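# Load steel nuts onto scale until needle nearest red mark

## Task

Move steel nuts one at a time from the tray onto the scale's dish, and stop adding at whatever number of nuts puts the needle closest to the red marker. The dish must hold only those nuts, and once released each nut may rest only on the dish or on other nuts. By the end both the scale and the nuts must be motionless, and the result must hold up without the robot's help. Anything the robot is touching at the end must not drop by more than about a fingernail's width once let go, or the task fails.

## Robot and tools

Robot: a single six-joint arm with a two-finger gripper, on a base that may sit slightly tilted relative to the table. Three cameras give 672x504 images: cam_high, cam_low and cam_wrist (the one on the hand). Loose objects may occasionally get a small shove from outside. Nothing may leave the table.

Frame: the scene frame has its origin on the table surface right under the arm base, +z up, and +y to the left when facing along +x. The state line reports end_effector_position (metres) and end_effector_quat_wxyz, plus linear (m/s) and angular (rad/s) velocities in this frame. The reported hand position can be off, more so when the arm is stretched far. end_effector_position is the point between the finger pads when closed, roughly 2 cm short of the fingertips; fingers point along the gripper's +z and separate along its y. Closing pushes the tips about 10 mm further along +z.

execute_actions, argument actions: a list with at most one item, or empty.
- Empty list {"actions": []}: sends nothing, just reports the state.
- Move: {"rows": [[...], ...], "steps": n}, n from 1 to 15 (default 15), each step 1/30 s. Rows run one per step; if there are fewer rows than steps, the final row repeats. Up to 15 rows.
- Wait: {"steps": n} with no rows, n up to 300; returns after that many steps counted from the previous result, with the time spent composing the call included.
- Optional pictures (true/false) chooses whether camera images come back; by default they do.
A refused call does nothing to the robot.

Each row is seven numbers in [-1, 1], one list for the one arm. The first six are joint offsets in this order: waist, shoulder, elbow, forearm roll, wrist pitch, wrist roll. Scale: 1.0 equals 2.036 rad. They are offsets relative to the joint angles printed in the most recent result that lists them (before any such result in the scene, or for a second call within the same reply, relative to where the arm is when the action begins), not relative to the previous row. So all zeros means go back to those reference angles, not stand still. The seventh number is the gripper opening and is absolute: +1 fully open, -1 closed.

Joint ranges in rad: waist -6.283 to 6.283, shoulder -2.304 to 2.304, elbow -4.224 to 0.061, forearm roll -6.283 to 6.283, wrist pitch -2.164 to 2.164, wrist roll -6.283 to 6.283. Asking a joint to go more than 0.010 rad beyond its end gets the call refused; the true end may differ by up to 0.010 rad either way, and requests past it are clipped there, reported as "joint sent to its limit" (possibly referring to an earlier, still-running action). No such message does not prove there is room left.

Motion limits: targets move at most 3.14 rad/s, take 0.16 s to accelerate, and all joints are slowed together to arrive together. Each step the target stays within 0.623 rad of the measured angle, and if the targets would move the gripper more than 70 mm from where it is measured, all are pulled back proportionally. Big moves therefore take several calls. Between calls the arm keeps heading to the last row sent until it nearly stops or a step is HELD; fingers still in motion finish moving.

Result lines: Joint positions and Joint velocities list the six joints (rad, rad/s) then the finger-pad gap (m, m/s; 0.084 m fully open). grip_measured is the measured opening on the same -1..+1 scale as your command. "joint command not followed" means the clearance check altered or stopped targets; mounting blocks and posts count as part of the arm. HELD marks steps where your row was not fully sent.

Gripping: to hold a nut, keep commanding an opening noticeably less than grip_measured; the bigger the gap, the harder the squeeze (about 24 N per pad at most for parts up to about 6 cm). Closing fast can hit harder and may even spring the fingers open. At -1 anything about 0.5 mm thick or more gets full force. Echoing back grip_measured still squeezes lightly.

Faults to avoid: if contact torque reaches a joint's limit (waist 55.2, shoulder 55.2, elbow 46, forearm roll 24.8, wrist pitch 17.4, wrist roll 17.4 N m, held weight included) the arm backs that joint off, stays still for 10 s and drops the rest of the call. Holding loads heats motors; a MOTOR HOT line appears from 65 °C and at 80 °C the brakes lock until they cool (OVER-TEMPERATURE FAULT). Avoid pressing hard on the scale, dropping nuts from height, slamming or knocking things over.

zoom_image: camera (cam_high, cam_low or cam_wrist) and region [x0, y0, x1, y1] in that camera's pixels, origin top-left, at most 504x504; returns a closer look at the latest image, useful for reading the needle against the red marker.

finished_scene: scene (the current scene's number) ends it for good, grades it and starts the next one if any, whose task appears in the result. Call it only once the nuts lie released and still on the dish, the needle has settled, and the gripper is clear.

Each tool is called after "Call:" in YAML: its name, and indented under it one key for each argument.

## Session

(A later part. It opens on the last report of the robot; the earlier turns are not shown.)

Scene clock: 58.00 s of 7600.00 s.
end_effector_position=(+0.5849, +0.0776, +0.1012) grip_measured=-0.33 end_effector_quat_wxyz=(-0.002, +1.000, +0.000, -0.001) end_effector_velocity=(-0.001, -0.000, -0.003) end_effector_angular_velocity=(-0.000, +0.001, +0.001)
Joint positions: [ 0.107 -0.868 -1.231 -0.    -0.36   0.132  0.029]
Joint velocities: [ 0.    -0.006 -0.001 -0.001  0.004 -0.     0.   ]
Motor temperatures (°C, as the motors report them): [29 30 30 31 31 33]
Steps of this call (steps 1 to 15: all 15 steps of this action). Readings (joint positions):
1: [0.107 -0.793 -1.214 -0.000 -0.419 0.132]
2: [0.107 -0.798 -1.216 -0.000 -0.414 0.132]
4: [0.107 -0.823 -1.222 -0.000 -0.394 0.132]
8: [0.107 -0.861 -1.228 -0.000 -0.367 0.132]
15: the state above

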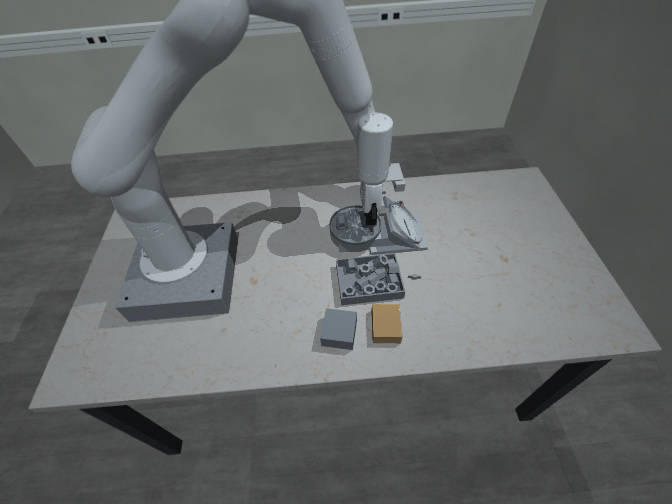

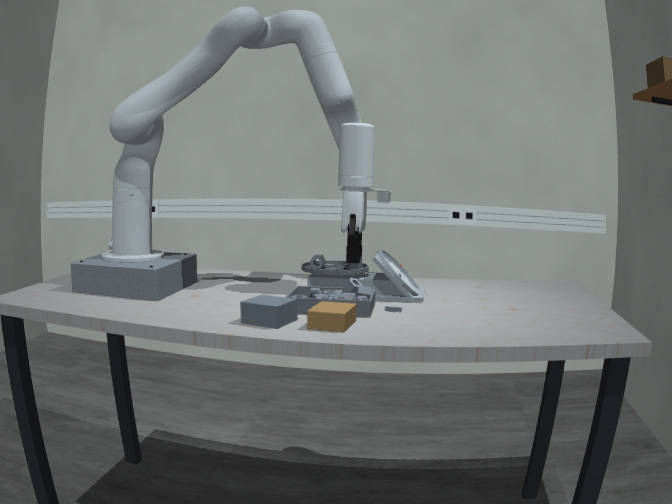

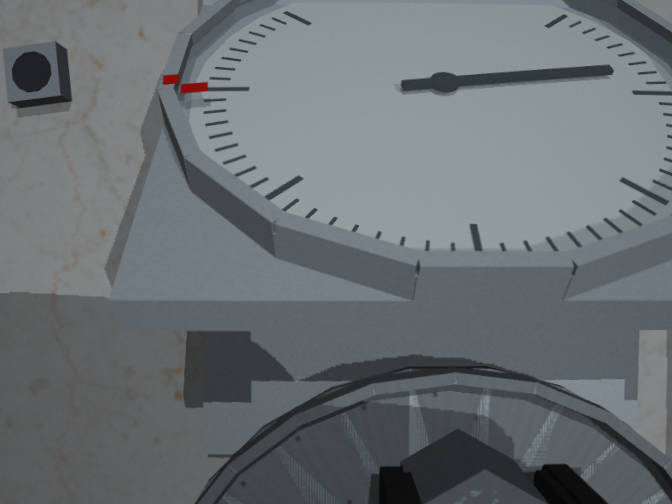

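Call:
execute_actions:
  actions:
    - {"rows":[[0,-0.0005,0.0043,0,0.0048,0,-0.65]],"steps":13}

Scene clock: 61.47 s of 7600.00 s.
end_effector_position=(+0.5821, +0.0772, +0.0983) grip_measured=-0.33 end_effector_quat_wxyz=(-0.002, +1.000, +0.000, -0.001) end_effector_velocity=(-0.001, -0.000, -0.001) end_effector_angular_velocity=(-0.000, +0.002, -0.000)
Joint positions: [ 0.107 -0.869 -1.223 -0.    -0.35   0.132  0.029]
Joint velocities: [-0.    -0.001  0.002 -0.001  0.     0.     0.   ]
Motor temperatures (°C, as the motors report them): [29 30 30 31 31 33]
Steps of this call (steps 1 to 15: the robot went on to your last target; steps 16 to 91: nothing new was sent; steps 92 to 104: all 13 steps of this action). Readings (joint positions):
92: [0.107 -0.869 -1.231 -0.000 -0.359 0.132]
93: [0.107 -0.869 -1.229 -0.000 -0.356 0.132]
95: [0.107 -0.869 -1.225 -0.000 -0.352 0.132]
99: [0.107 -0.869 -1.223 -0.000 -0.350 0.132]
104: the state above

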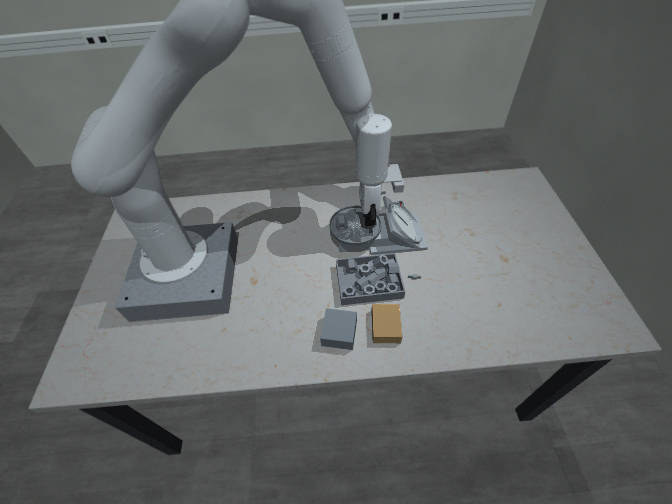

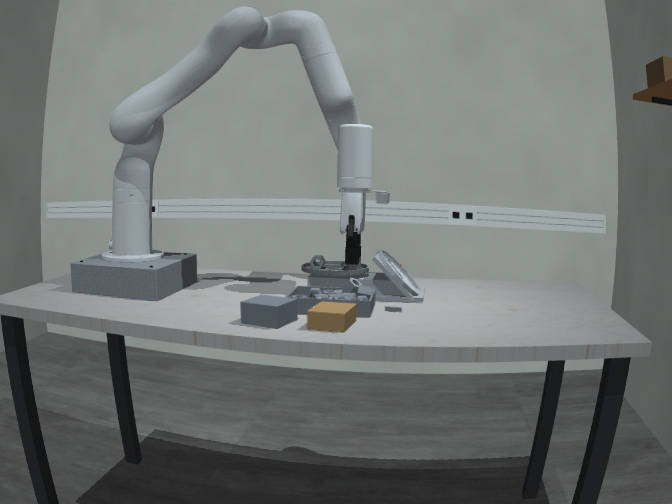

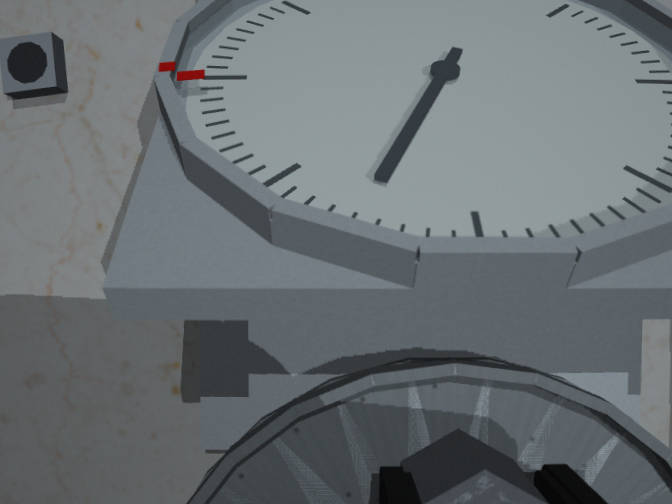

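Call:
execute_actions:
  actions:
    - {"rows":[[0,0.0014,0,0,-0.0014,0,-0.65],[0,0.0014,0,0,-0.0014,0,-0.65],[0,0.0014,0,0,-0.0014,0,-0.65],[0,0.0014,0,0,-0.0014,0,-0.5],[0,0.0014,0,0,-0.0014,0,-0.38],[0,0.0014,0,0,-0.0014,0,-0.3],[0,0.0014,0,0,-0.0014,0,-0.22],[0,0.0014,0,0,-0.0014,0,-0.12]],"steps":12}
  pictures: false

Call:
execute_actions:
  actions:
    - {"rows":[[0,0.045,0.009,0,-0.036,0,-0.12]],"steps":11}
  pictures: false

Call:
execute_actions:
  actions:
    - {"rows":[[-0.171,0.0765,0.119,0,0.043,-0.1714,-0.12]]}
  pictures: false

Call:
execute_actions:
  actions:
    - {"steps":20}

Scene clock: 65.53 s of 7600.00 s.
end_effector_position=(+0.5821, +0.0772, +0.0998) grip_measured=-0.13 end_effector_quat_wxyz=(-0.002, +1.000, +0.000, -0.001) end_effector_velocity=(+0.002, +0.000, +0.001) end_effector_angular_velocity=(+0.001, -0.006, -0.001)
Joint positions: [ 0.107 -0.866 -1.222 -0.    -0.353  0.132  0.038]
Joint velocities: [-0.     0.001 -0.002  0.     0.003  0.     0.   ]
Motor temperatures (°C, as the motors report them): [29 30 30 31 31 33]
Steps of this call (steps 1 to 15: the robot went on to your last target; steps 16 to 110: nothing new was sent; steps 111 to 122: all 12 steps of this action). Readings (joint positions):
111: [0.107 -0.869 -1.222 -0.000 -0.350 0.132]
112: [0.107 -0.868 -1.222 -0.000 -0.351 0.132]
114: [0.107 -0.867 -1.222 -0.000 -0.353 0.132]
118: [0.107 -0.866 -1.222 -0.000 -0.353 0.132]
122: the state above

Scene clock: 65.90 s of 7600.00 s.
end_effector_position=(+0.5826, +0.0771, +0.1468) grip_measured=-0.13 end_effector_quat_wxyz=(-0.002, +1.000, +0.000, -0.001) end_effector_velocity=(-0.007, -0.001, +0.006) end_effector_angular_velocity=(-0.002, +0.016, +0.001)
Joint positions: [ 0.107 -0.777 -1.204 -0.    -0.425  0.132  0.038]
Joint velocities: [-0.     0.016  0.011  0.    -0.021 -0.001 -0.   ]
Motor temperatures (°C, as the motors report them): [29 30 30 31 31 33]
Steps of this call (steps 1 to 11: all 11 steps of this action). Readings (joint positions):
1: [0.107 -0.866 -1.222 -0.000 -0.354 0.132]
2: [0.107 -0.860 -1.220 -0.000 -0.359 0.132]
4: [0.107 -0.821 -1.211 -0.000 -0.391 0.132]
8: [0.107 -0.780 -1.207 -0.000 -0.420 0.132]
11: the state above

Scene clock: 66.40 s of 7600.00 s.
end_effector_position=(+0.5062, -0.1019, +0.1593) grip_measured=-0.13 end_effector_quat_wxyz=(-0.001, +1.000, -0.000, -0.001) end_effector_velocity=(-0.079, -0.110, +0.007) end_effector_angular_velocity=(-0.002, -0.005, +0.024)
Joint positions: [-0.224 -0.629 -0.975 -0.    -0.343 -0.197  0.038]
Joint velocities: [-0.239  0.111  0.175 -0.001  0.069 -0.262  0.   ]
Motor temperatures (°C, as the motors report them): [29 30 30 31 31 33]
Steps of this call (steps 1 to 15: all 15 steps of this action). Readings (joint positions):
1: [0.106 -0.776 -1.204 -0.000 -0.425 0.131]
2: [0.101 -0.773 -1.199 -0.000 -0.423 0.124]
4: [0.056 -0.753 -1.168 -0.000 -0.411 0.078]
8: [-0.056 -0.704 -1.091 -0.000 -0.384 -0.031]
15: the state above

Scene clock: 67.07 s of 7600.00 s.
end_effector_position=(+0.5004, -0.1100, +0.1599) grip_measured=-0.13 end_effector_quat_wxyz=(-0.001, +1.000, +0.001, -0.001) end_effector_velocity=(-0.000, -0.000, -0.000) end_effector_angular_velocity=(-0.000, -0.000, +0.001)
Joint positions: [-0.241 -0.621 -0.962 -0.    -0.337 -0.217  0.038]
Joint velocities: [-0.     0.     0.    -0.     0.    -0.001  0.   ]
Motor temperatures (°C, as the motors report them): [29 30 30 31 31 33]
Steps of this call (steps 1 to 20: the robot went on to your last target). Readings (joint positions):
1: [-0.230 -0.626 -0.970 -0.000 -0.341 -0.204]
2: [-0.233 -0.625 -0.968 -0.000 -0.339 -0.208]
4: [-0.237 -0.623 -0.965 -0.000 -0.338 -0.213]
8: [-0.240 -0.622 -0.963 -0.000 -0.337 -0.216]
20: the state above

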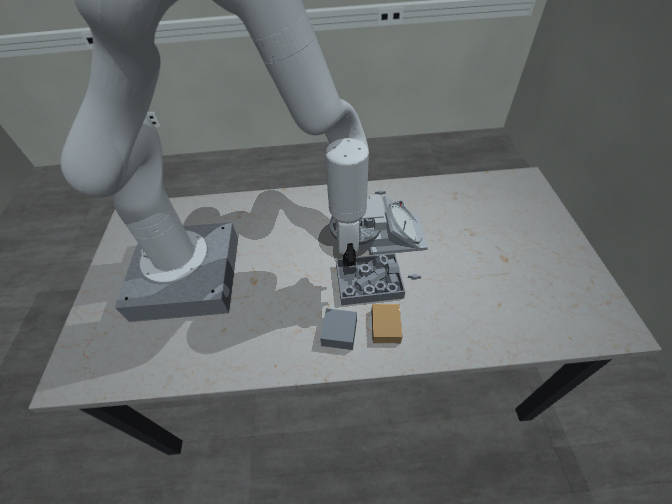

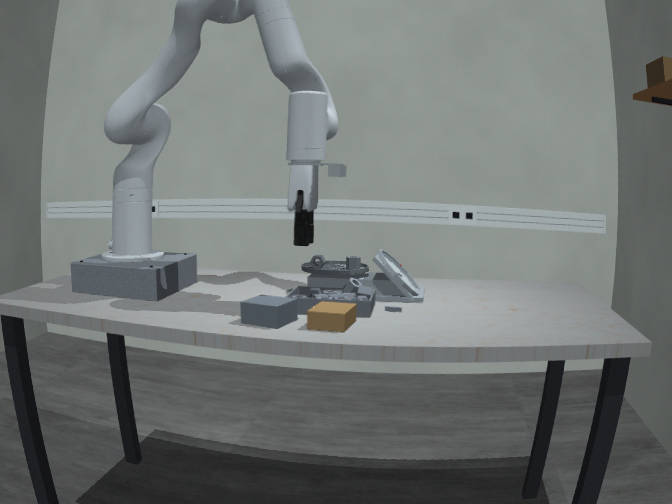

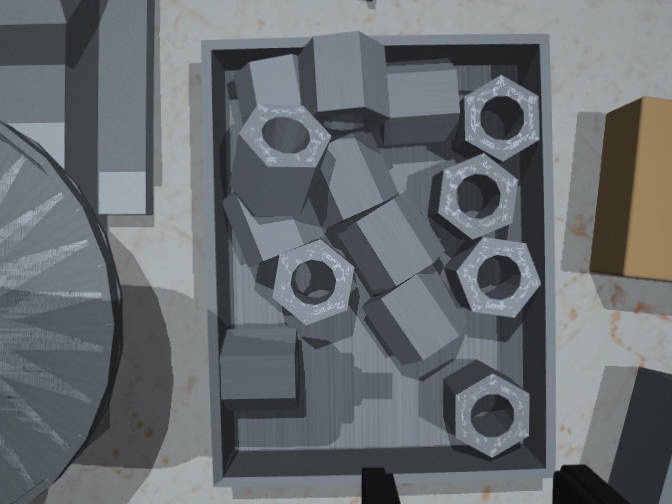

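Call:
execute_actions:
  actions:
    - {"rows":[[0.0594,-0.1279,-0.1435,0,-0.0157,0.0594,0.05]]}
  pictures: false

Call:
execute_actions:
  actions:
    - {"steps":10}
  pictures: false

Call:
execute_actions:
  actions:
    - {"rows":[[0,-0.0401,-0.0131,0,0.027,0,0.05]],"steps":13}
  pictures: false

Call:
execute_actions:
  actions:
    - {"rows":[[0,0,0,0,0,0,-0.03],[0,0,0,0,0,0,-0.1],[0,0,0,0,0,0,-0.15],[0,0,0,0,0,0,-0.2],[0,0,0,0,0,0,-0.25],[0,0,0,0,0,0,-0.31],[0,0,0,0,0,0,-0.38],[0,0,0,0,0,0,-0.46],[0,0,0,0,0,0,-0.55],[0,0,0,0,0,0,-0.65]]}
  pictures: false

Call:
execute_actions:
  actions:
    - {"rows":[[0,0.03,0.009,0,-0.021,0,-0.65],[0,0.03,0.009,0,-0.021,0,-0.65],[0,0.06,0.018,0,-0.042,0,-0.65],[0,0.088,0.025,0,-0.063,0,-0.65]]}

Call:
zoom_image:
  camera: "cam_low"
  region: [290, 200, 430, 300]

Scene clock: 78.43 s of 7600.00 s.
end_effector_position=(+0.5930, -0.0578, +0.1008) grip_measured=+0.04 end_effector_quat_wxyz=(-0.001, +1.000, +0.001, -0.001) end_effector_velocity=(+0.016, +0.007, -0.007) end_effector_angular_velocity=(-0.000, -0.006, -0.008)
Joint positions: [-0.122 -0.877 -1.25  -0.    -0.369 -0.098  0.046]
Joint velocities: [ 0.015 -0.037 -0.051  0.001 -0.007  0.021  0.   ]
Motor temperatures (°C, as the motors report them): [29 30 31 31 31 33]
Steps of this call (steps 1 to 15: the robot went on to your last target; steps 16 to 326: nothing new was sent; steps 327 to 341: all 15 steps of this action). Readings (joint positions):
327: [-0.241 -0.621 -0.963 -0.000 -0.337 -0.217]
328: [-0.239 -0.627 -0.969 -0.000 -0.338 -0.214]
330: [-0.218 -0.671 -1.020 -0.000 -0.344 -0.192]
334: [-0.156 -0.805 -1.169 -0.000 -0.359 -0.132]
341: the state above

Scene clock: 78.77 s of 7600.00 s.
end_effector_position=(+0.5941, -0.0568, +0.0997) grip_measured=+0.04 end_effector_quat_wxyz=(-0.001, +1.000, +0.001, -0.001) end_effector_velocity=(+0.001, +0.001, -0.001) end_effector_angular_velocity=(+0.000, -0.001, +0.001)
Joint positions: [-0.121 -0.881 -1.254 -0.    -0.369 -0.096  0.046]
Joint velocities: [ 0.001 -0.003 -0.002  0.001  0.002 -0.001 -0.   ]
Motor temperatures (°C, as the motors report them): [29 30 31 31 31 33]
Steps of this call (steps 1 to 10: the robot went on to your last target). Readings (joint positions):
1: [-0.122 -0.878 -1.251 -0.000 -0.369 -0.097]
2: [-0.122 -0.879 -1.252 -0.000 -0.369 -0.097]
4: [-0.121 -0.880 -1.253 -0.000 -0.369 -0.097]
8: [-0.121 -0.881 -1.254 -0.000 -0.369 -0.096]
10: the state above

Scene clock: 79.20 s of 7600.00 s.
end_effector_position=(+0.5942, -0.0567, +0.0593) grip_measured=+0.04 end_effector_quat_wxyz=(-0.001, +1.000, +0.001, -0.001) end_effector_velocity=(+0.000, -0.000, -0.005) end_effector_angular_velocity=(-0.000, -0.002, -0.001)
Joint positions: [-0.121 -0.962 -1.281 -0.    -0.315 -0.096  0.046]
Joint velocities: [-0.    -0.009 -0.003  0.     0.008  0.001  0.   ]
Motor temperatures (°C, as the motors report them): [29 30 31 31 31 33]
Steps of this call (steps 1 to 13: all 13 steps of this action). Readings (joint positions):
1: [-0.121 -0.882 -1.254 -0.000 -0.369 -0.096]
2: [-0.121 -0.887 -1.257 -0.000 -0.364 -0.096]
4: [-0.121 -0.924 -1.270 -0.000 -0.339 -0.096]
8: [-0.121 -0.958 -1.277 -0.000 -0.319 -0.096]
13: the state above

Scene clock: 79.70 s of 7600.00 s.
end_effector_position=(+0.5942, -0.0567, +0.0594) grip_measured=-0.22 end_effector_quat_wxyz=(-0.001, +1.000, +0.001, -0.001) end_effector_velocity=(-0.000, +0.000, -0.000) end_effector_angular_velocity=(-0.000, +0.000, +0.001)
Joint positions: [-0.121 -0.961 -1.281 -0.    -0.315 -0.096  0.034]
Joint velocities: [ 0.    -0.     0.    -0.001  0.    -0.     0.   ]
Motor temperatures (°C, as the motors report them): [29 30 31 31 31 33]
Steps of this call (steps 1 to 15: all 15 steps of this action). Readings (joint positions):
1: [-0.121 -0.962 -1.281 -0.000 -0.315 -0.096]
2: [-0.121 -0.962 -1.281 -0.000 -0.315 -0.096]
4: [-0.121 -0.961 -1.281 -0.000 -0.315 -0.096]
8: [-0.121 -0.961 -1.281 -0.000 -0.315 -0.096]
15: the state above

Scene clock: 80.20 s of 7600.00 s.
end_effector_position=(+0.5928, -0.0569, +0.1496) grip_measured=-0.27 end_effector_quat_wxyz=(-0.001, +1.000, +0.001, -0.001) end_effector_velocity=(+0.000, -0.000, +0.009) end_effector_angular_velocity=(+0.000, -0.002, -0.003)
Joint positions: [-0.121 -0.785 -1.23  -0.    -0.442 -0.096  0.032]
Joint velocities: [-0.001  0.018  0.004  0.001 -0.012  0.001  0.   ]
Motor temperatures (°C, as the motors report them): [29 30 31 31 31 33]
Steps of this call (steps 1 to 15: all 15 steps of this action). Readings (joint positions):
1: [-0.121 -0.961 -1.280 -0.000 -0.315 -0.096]
2: [-0.121 -0.956 -1.278 -0.000 -0.320 -0.096]
4: [-0.121 -0.918 -1.265 -0.000 -0.348 -0.096]
8: [-0.121 -0.808 -1.241 -0.000 -0.421 -0.096]
15: the state above

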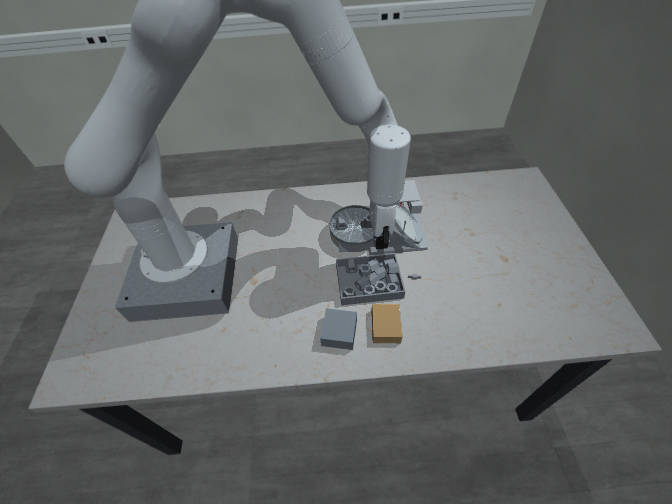

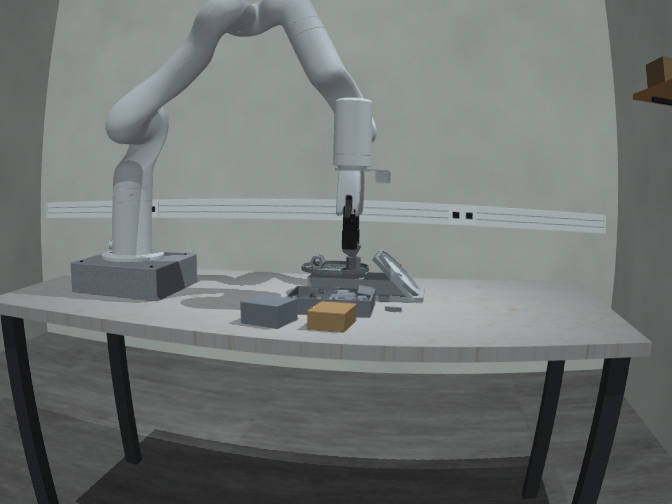

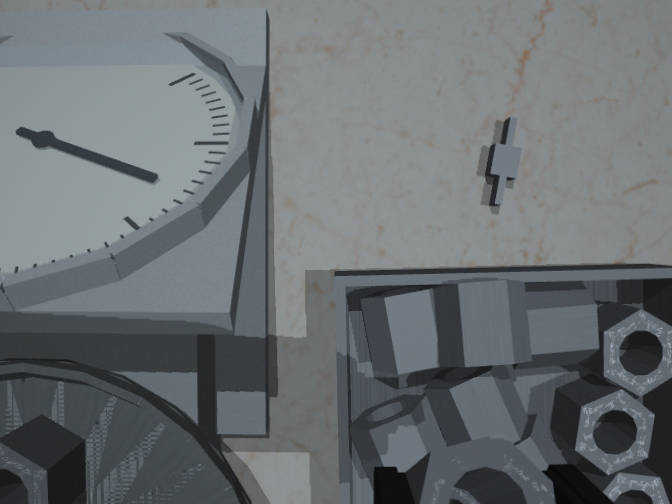

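Region (290, 200, 430, 300) of cam_low's 672x504 image, scaled by 3.600, with more detail than that image has; it fills the top 360 rows of this view, and the rest is white.

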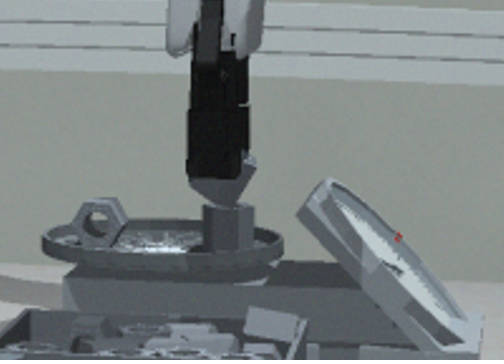

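Call:
execute_actions:
  actions:
    - {"rows":[[0.1532,0.099,0.2455,0,0.3924,0.047,-0.7]]}
  pictures: false

Call:
execute_actions:
  actions:
    - {"steps":22}
  pictures: false

Call:
execute_actions:
  actions:
    - {"rows":[[0,-0.03,-0.007,0,0.023,0,-0.7],[0,-0.03,-0.007,0,0.023,0,-0.7],[0,-0.045,-0.011,0,0.034,0,-0.7],[0,-0.045,-0.011,0,0.034,0,-0.7],[0,-0.0607,-0.0145,0,0.0462,0,-0.7]]}

Call:
zoom_image:
  camera: "cam_low"
  region: [290, 200, 430, 300]

Scene clock: 85.57 s of 7600.00 s.
end_effector_position=(+0.5409, +0.0990, +0.1457) grip_measured=-0.27 end_effector_quat_wxyz=(-0.020, +0.972, +0.094, +0.213) end_effector_velocity=(-0.143, +0.244, +0.050) end_effector_angular_velocity=(+0.213, -0.814, +0.351)
Joint positions: [ 0.156 -0.606 -0.787 -0.     0.254 -0.012  0.032]
Joint velocities: [ 0.483  0.306  0.777 -0.002  1.309  0.144  0.   ]
Motor temperatures (°C, as the motors report them): [29 30 31 31 31 33]
Steps of this call (steps 1 to 15: the robot went on to your last target; steps 16 to 146: nothing new was sent; steps 147 to 161: all 15 steps of this action). Readings (joint positions):
147: [-0.120 -0.782 -1.229 -0.000 -0.442 -0.096]
148: [-0.118 -0.780 -1.224 -0.000 -0.435 -0.095]
150: [-0.093 -0.763 -1.183 -0.000 -0.380 -0.087]
154: [-0.001 -0.706 -1.038 -0.000 -0.178 -0.060]
161: the state above

Scene clock: 86.30 s of 7600.00 s.
end_effector_position=(+0.5312, +0.1166, +0.1509) grip_measured=-0.27 end_effector_quat_wxyz=(-0.029, +0.963, +0.105, +0.245) end_effector_velocity=(-0.000, +0.000, -0.000) end_effector_angular_velocity=(+0.000, +0.001, -0.001)
Joint positions: [ 0.191 -0.583 -0.73  -0.     0.357 -0.001  0.032]
Joint velocities: [ 0.    -0.     0.001  0.001 -0.     0.    -0.   ]
Motor temperatures (°C, as the motors report them): [29 30 31 31 31 33]
Steps of this call (steps 1 to 22: the robot went on to your last target). Readings (joint positions):
1: [0.169 -0.598 -0.766 -0.001 0.290 -0.008]
2: [0.177 -0.593 -0.752 -0.001 0.314 -0.005]
4: [0.185 -0.587 -0.740 -0.000 0.338 -0.003]
8: [0.189 -0.584 -0.733 -0.000 0.353 -0.001]
22: the state above

Scene clock: 86.80 s of 7600.00 s.
end_effector_position=(+0.5312, +0.1168, +0.1046) grip_measured=-0.27 end_effector_quat_wxyz=(-0.029, +0.963, +0.105, +0.245) end_effector_velocity=(-0.000, -0.001, -0.004) end_effector_angular_velocity=(+0.000, +0.001, -0.002)
Joint positions: [ 0.191 -0.705 -0.759 -0.     0.45  -0.001  0.032]
Joint velocities: [-0.001 -0.011 -0.003  0.     0.008  0.001  0.   ]
Motor temperatures (°C, as the motors report them): [29 30 31 31 31 33]
Steps of this call (steps 1 to 15: all 15 steps of this action). Readings (joint positions):
1: [0.191 -0.584 -0.730 -0.000 0.358 -0.001]
2: [0.191 -0.589 -0.732 -0.000 0.363 -0.001]
4: [0.191 -0.624 -0.741 -0.000 0.390 -0.001]
8: [0.191 -0.691 -0.754 -0.000 0.436 -0.001]
15: the state above

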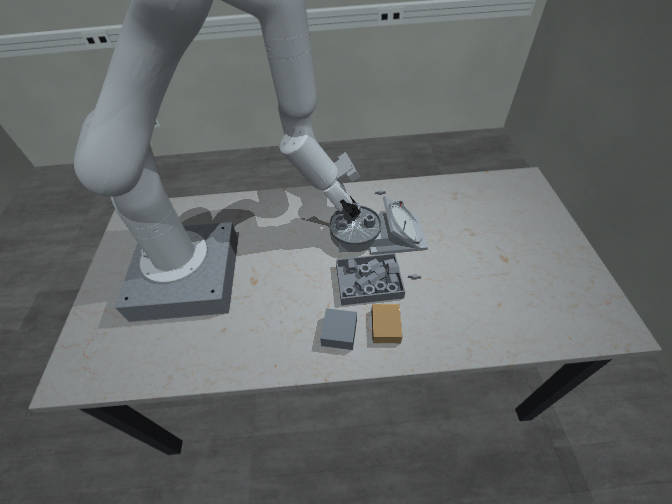

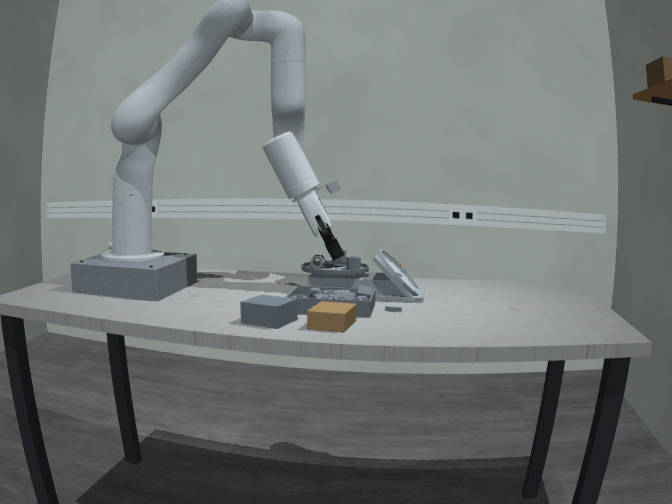

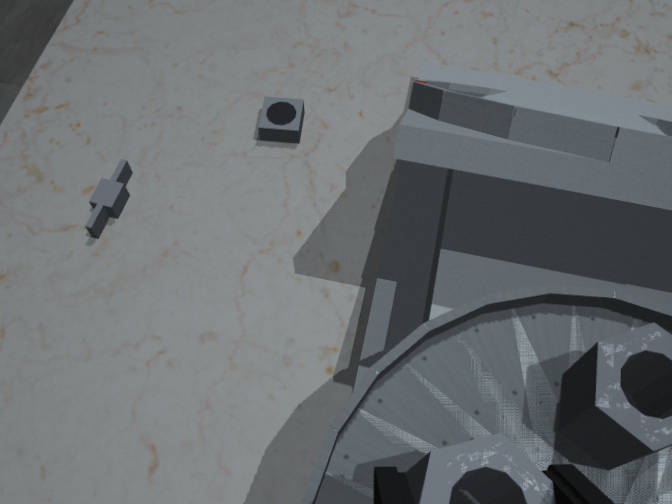

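Region (290, 200, 430, 300) of cam_low's 672x504 image, scaled by 3.600, with more detail than that image has; it fills the top 360 rows of this view, and the rest is white.

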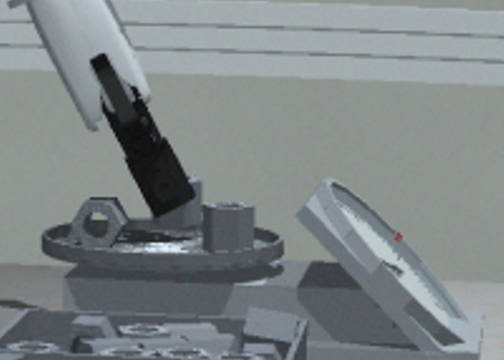

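Call:
execute_actions:
  actions:
    - {"rows":[[0,-0.006,-0.0014,0,0.0046,0,-0.7],[0,-0.006,-0.0014,0,0.0046,0,-0.7],[0,-0.006,-0.0014,0,0.0046,0,-0.7],[0,-0.011,-0.0026,0,0.0084,0,-0.7]]}

Call:
zoom_image:
  camera: "cam_high"
  region: [320, 180, 440, 260]

Scene clock: 90.83 s of 7600.00 s.
end_effector_position=(+0.5306, +0.1167, +0.0961) grip_measured=-0.27 end_effector_quat_wxyz=(-0.029, +0.963, +0.105, +0.246) end_effector_velocity=(-0.000, +0.000, -0.001) end_effector_angular_velocity=(-0.001, +0.001, +0.001)
Joint positions: [ 0.191 -0.728 -0.765 -0.     0.467 -0.001  0.032]
Joint velocities: [ 0.    -0.003 -0.    -0.001  0.002 -0.001 -0.   ]
Motor temperatures (°C, as the motors report them): [29 30 31 31 31 33]
Steps of this call (steps 1 to 15: the robot went on to your last target; steps 16 to 106: nothing new was sent; steps 107 to 121: all 15 steps of this action). Readings (joint positions):
107: [0.191 -0.707 -0.760 -0.000 0.451 -0.001]
108: [0.191 -0.710 -0.761 -0.000 0.454 -0.001]
110: [0.191 -0.715 -0.762 -0.000 0.458 -0.001]
114: [0.191 -0.726 -0.764 -0.000 0.466 -0.001]
121: the state above

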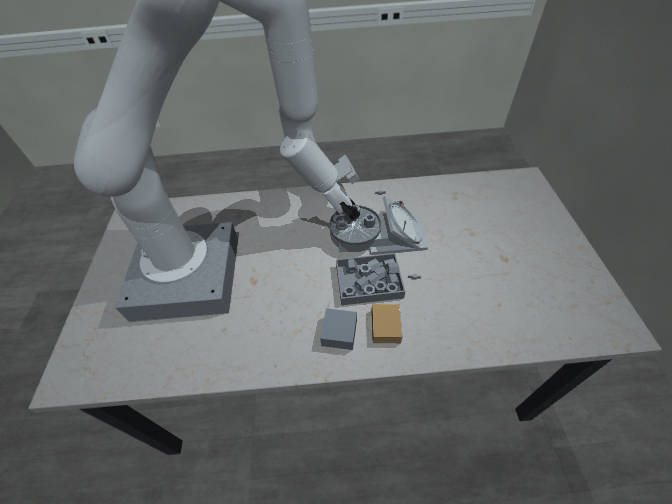

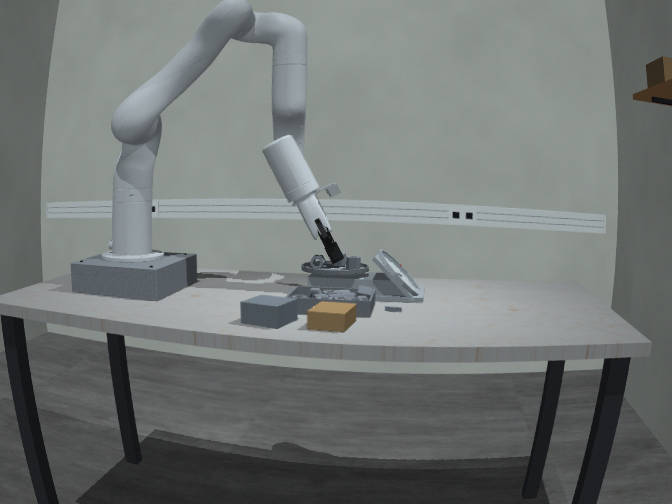

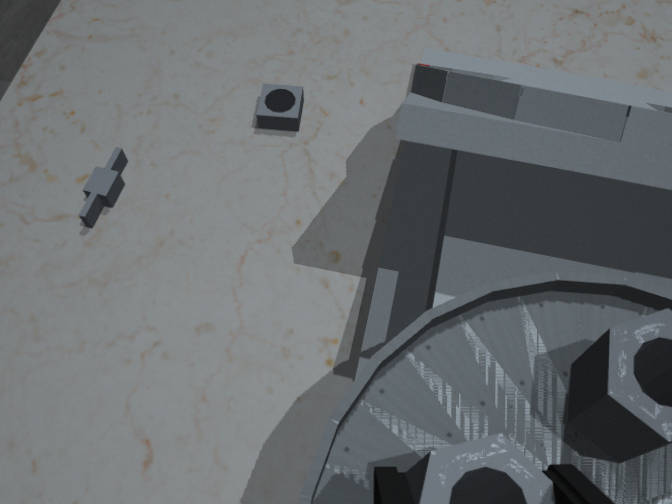

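Region (320, 180, 440, 260) of cam_high's 672x504 image, scaled by 4.200, with more detail than that image has.

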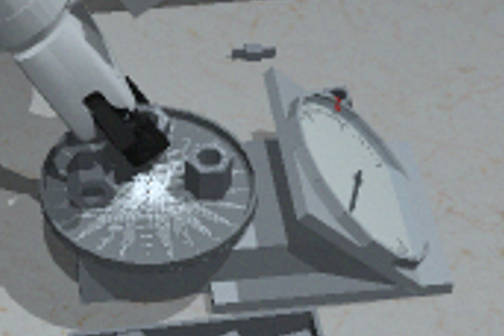

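Call:
execute_actions:
  actions: []

Scene clock: 100.03 s of 7600.00 s.
end_effector_position=(+0.5306, +0.1167, +0.0960) grip_measured=-0.27 end_effector_quat_wxyz=(-0.029, +0.963, +0.105, +0.245) end_effector_velocity=(-0.000, -0.000, -0.000) end_effector_angular_velocity=(+0.001, +0.001, -0.004)
Joint positions: [ 0.191 -0.728 -0.765 -0.     0.467 -0.001  0.032]
Joint velocities: [-0.    -0.001  0.     0.002 -0.     0.002 -0.   ]
Motor temperatures (°C, as the motors report them): [29 30 31 31 31 33]
Steps of this call (steps 1 to 15: the robot went on to your last target; steps 16 to 276: nothing new was sent). Readings (joint positions):
1: [0.191 -0.728 -0.765 -0.000 0.467 -0.001]
2: [0.191 -0.728 -0.765 -0.000 0.467 -0.001]
4: [0.191 -0.728 -0.765 -0.000 0.467 -0.001]
8: [0.191 -0.728 -0.765 -0.000 0.467 -0.001]
276: the state above
The arm was judged still, so your last target was given up. Only a new action makes it travel on or press farther. Fingers that are still opening or closing keep moving.

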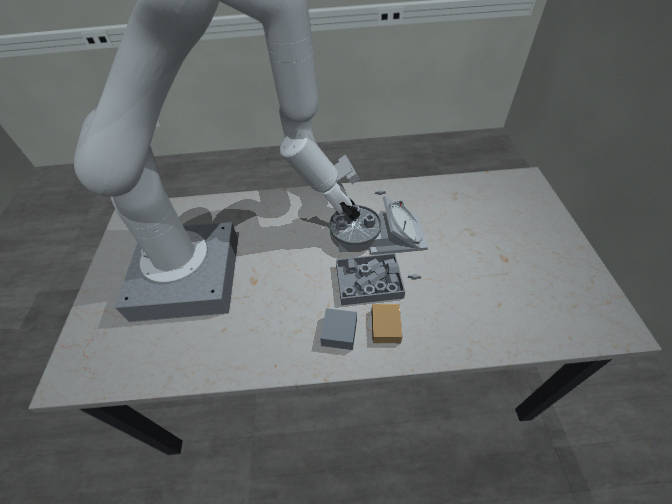

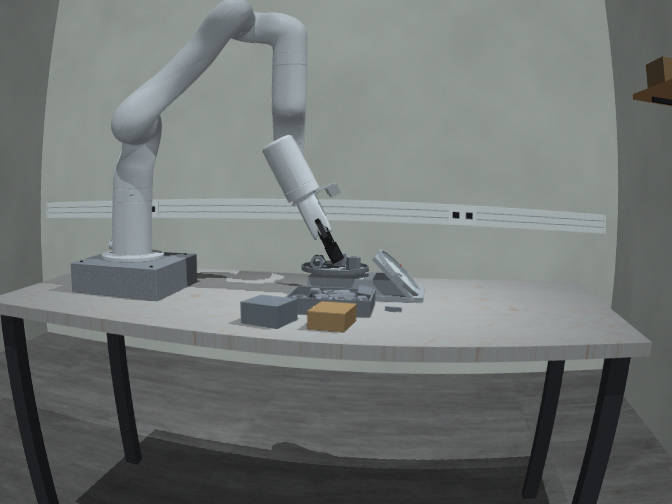

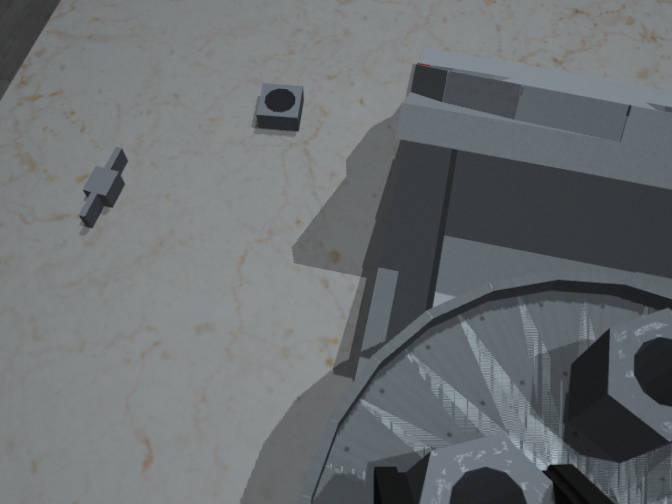

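Call:
execute_actions:
  actions:
    - {"rows":[[0,-0.002,-0.0005,0,0.0015,0,-0.7],[0,-0.004,-0.001,0,0.003,0,-0.7],[0,-0.004,-0.001,0,0.003,0,-0.7],[0,-0.004,-0.001,0,0.003,0,-0.7],[0,-0.004,-0.001,0,0.003,0,-0.7],[0,-0.004,-0.001,0,0.003,0,-0.7],[0,-0.004,-0.001,0,0.003,0,-0.55],[0,-0.004,-0.001,0,0.003,0,-0.45],[0,-0.004,-0.001,0,0.003,0,-0.35],[0,-0.004,-0.001,0,0.003,0,-0.28],[0,-0.004,-0.001,0,0.003,0,-0.22],[0,-0.004,-0.001,0,0.003,0,-0.17],[0,-0.004,-0.001,0,0.003,0,-0.1]]}

Call:
execute_actions:
  actions:
    - {"rows":[[0,0.01,0.002,0,-0.008,0,-0.1],[0,0.02,0.004,0,-0.016,0,-0.1],[0,0.03,0.006,0,-0.024,0,-0.1],[0,0.04,0.008,0,-0.032,0,-0.1],[0,0.06,0.013,0,-0.047,0,-0.1]]}

Scene clock: 105.30 s of 7600.00 s.
end_effector_position=(+0.5303, +0.1167, +0.0928) grip_measured=-0.11 end_effector_quat_wxyz=(-0.029, +0.963, +0.105, +0.245) end_effector_velocity=(-0.000, -0.000, -0.000) end_effector_angular_velocity=(-0.001, +0.001, +0.000)
Joint positions: [ 0.191 -0.736 -0.767 -0.     0.473 -0.001  0.039]
Joint velocities: [-0.001 -0.    -0.     0.    -0.001 -0.001  0.   ]
Motor temperatures (°C, as the motors report them): [29 30 31 31 31 33]
Steps of this call (steps 1 to 143: nothing new was sent; steps 144 to 158: all 15 steps of this action). Readings (joint positions):
144: [0.191 -0.728 -0.765 -0.000 0.468 -0.001]
145: [0.191 -0.729 -0.765 -0.000 0.469 -0.001]
147: [0.191 -0.733 -0.766 -0.000 0.472 -0.001]
151: [0.191 -0.735 -0.767 -0.000 0.473 -0.001]
158: the state above

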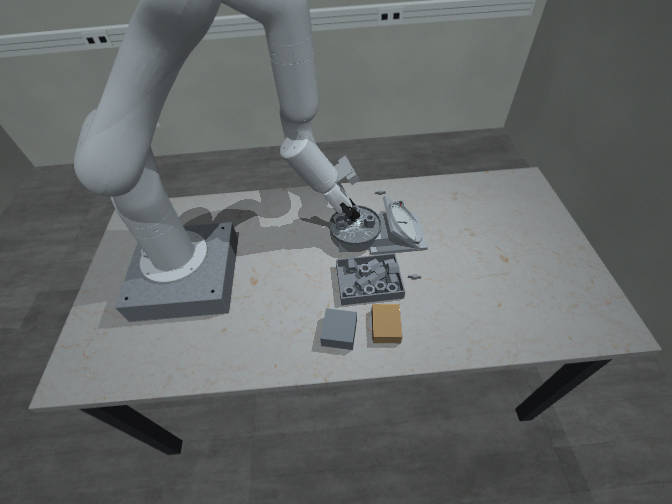

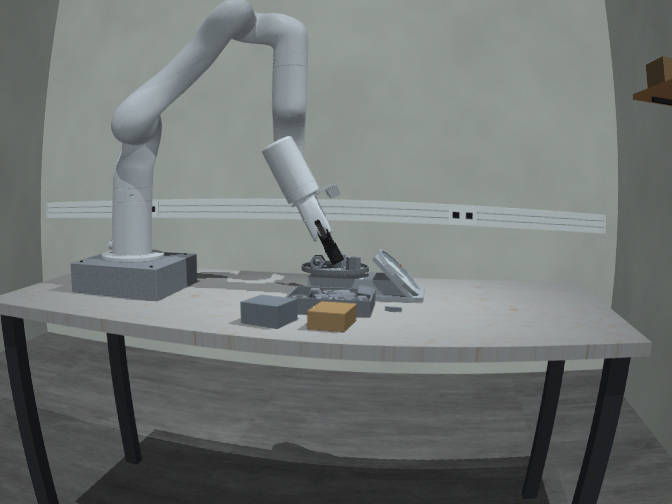

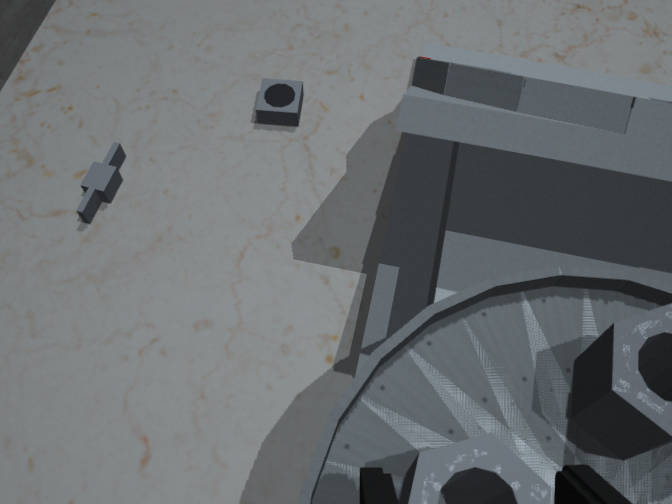

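Scene clock: 105.80 s of 7600.00 s.
end_effector_position=(+0.5326, +0.1170, +0.1393) grip_measured=-0.11 end_effector_quat_wxyz=(-0.029, +0.963, +0.105, +0.245) end_effector_velocity=(-0.001, -0.000, +0.004) end_effector_angular_velocity=(-0.001, +0.002, +0.002)
Joint positions: [ 0.191 -0.615 -0.74  -0.     0.379 -0.001  0.039]
Joint velocities: [-0.     0.012  0.003 -0.002 -0.011 -0.    -0.   ]
Motor temperatures (°C, as the motors report them): [29 30 31 31 31 33]
Steps of this call (steps 1 to 15: all 15 steps of this action). Readings (joint positions):
1: [0.191 -0.736 -0.767 -0.000 0.473 -0.001]
2: [0.191 -0.731 -0.765 -0.000 0.468 -0.001]
4: [0.191 -0.707 -0.760 -0.000 0.449 -0.001]
8: [0.191 -0.635 -0.746 -0.000 0.396 -0.001]
15: the state above

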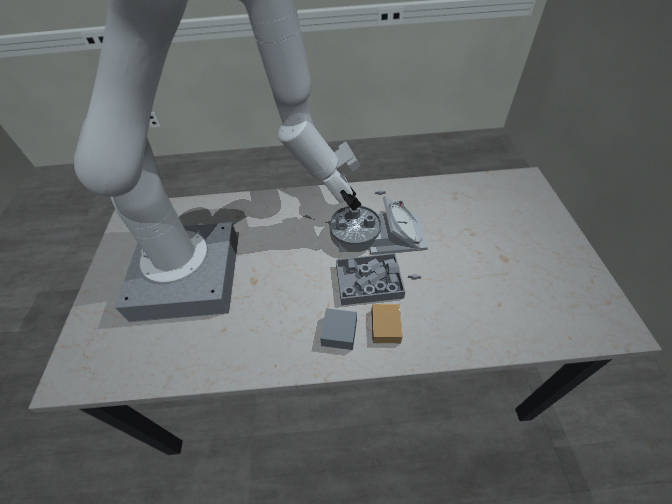

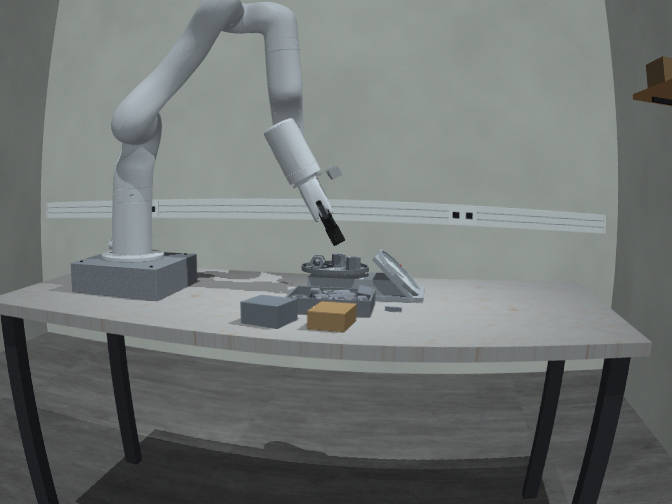

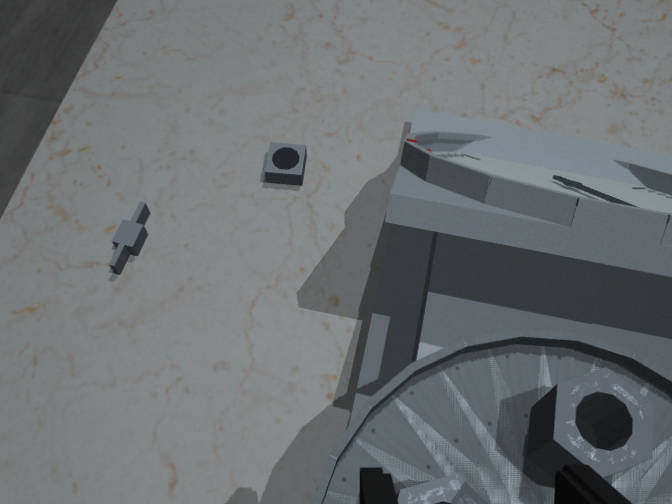

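Call:
execute_actions:
  actions:
    - {"rows":[[-0.212,-0.003,-0.1095,0,-0.352,-0.106,-0.1]]}
  pictures: false

Call:
execute_actions:
  actions:
    - {"steps":20}

Scene clock: 107.70 s of 7600.00 s.
end_effector_position=(+0.5170, -0.0703, +0.1505) grip_measured=-0.11 end_effector_quat_wxyz=(+0.006, +0.999, +0.021, +0.047) end_effector_velocity=(-0.142, -0.413, +0.082) end_effector_angular_velocity=(+0.087, +0.977, -0.414)
Joint positions: [-0.16  -0.62  -0.922 -0.    -0.2   -0.176  0.039]
Joint velocities: [-0.822 -0.014 -0.422 -0.002 -1.386 -0.405 -0.   ]
Motor temperatures (°C, as the motors report them): [29 30 31 31 31 33]
Steps of this call (steps 1 to 15: the robot went on to your last target; steps 16 to 42: nothing new was sent; steps 43 to 57: all 15 steps of this action). Readings (joint positions):
43: [0.191 -0.614 -0.740 -0.000 0.377 -0.001]
44: [0.187 -0.614 -0.743 -0.000 0.370 -0.003]
46: [0.152 -0.615 -0.761 -0.001 0.316 -0.022]
50: [0.037 -0.617 -0.820 -0.000 0.136 -0.078]
57: the state above

Scene clock: 108.37 s of 7600.00 s.
end_effector_position=(+0.5008, -0.1095, +0.1599) grip_measured=-0.11 end_effector_quat_wxyz=(-0.001, +1.000, +0.001, -0.001) end_effector_velocity=(+0.000, -0.001, +0.000) end_effector_angular_velocity=(+0.000, -0.001, -0.003)
Joint positions: [-0.24  -0.621 -0.963 -0.    -0.338 -0.216  0.039]
Joint velocities: [-0.002  0.    -0.001  0.002 -0.001 -0.    -0.   ]
Motor temperatures (°C, as the motors report them): [29 30 31 31 31 33]
Steps of this call (steps 1 to 20: the robot went on to your last target). Readings (joint positions):
1: [-0.186 -0.620 -0.935 -0.000 -0.243 -0.189]
2: [-0.206 -0.621 -0.946 -0.000 -0.277 -0.198]
4: [-0.227 -0.621 -0.956 -0.000 -0.312 -0.209]
8: [-0.237 -0.621 -0.961 -0.000 -0.333 -0.215]
20: the state above

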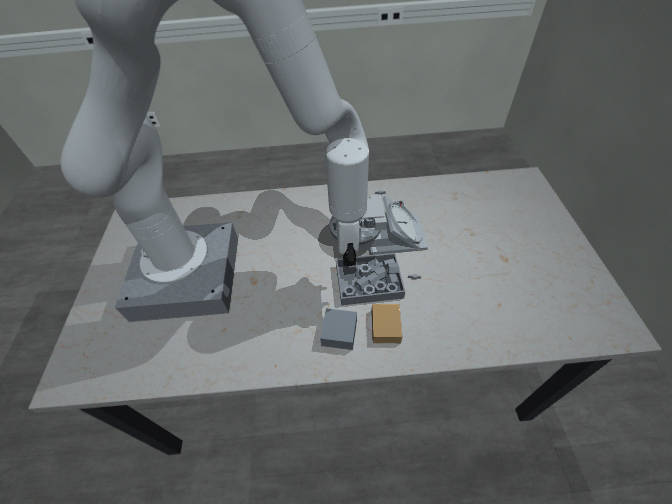

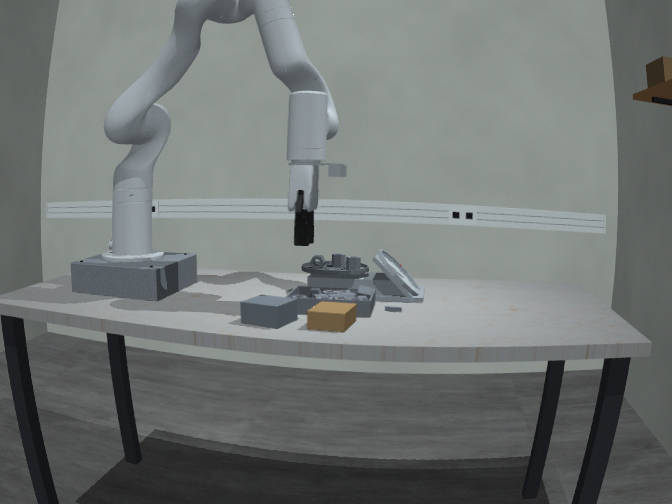

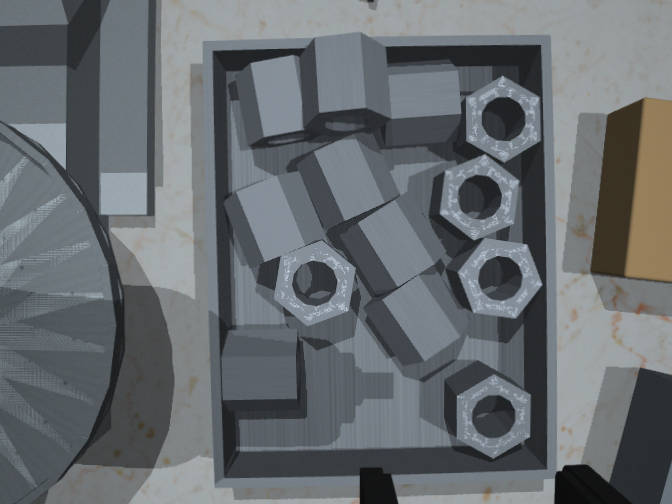

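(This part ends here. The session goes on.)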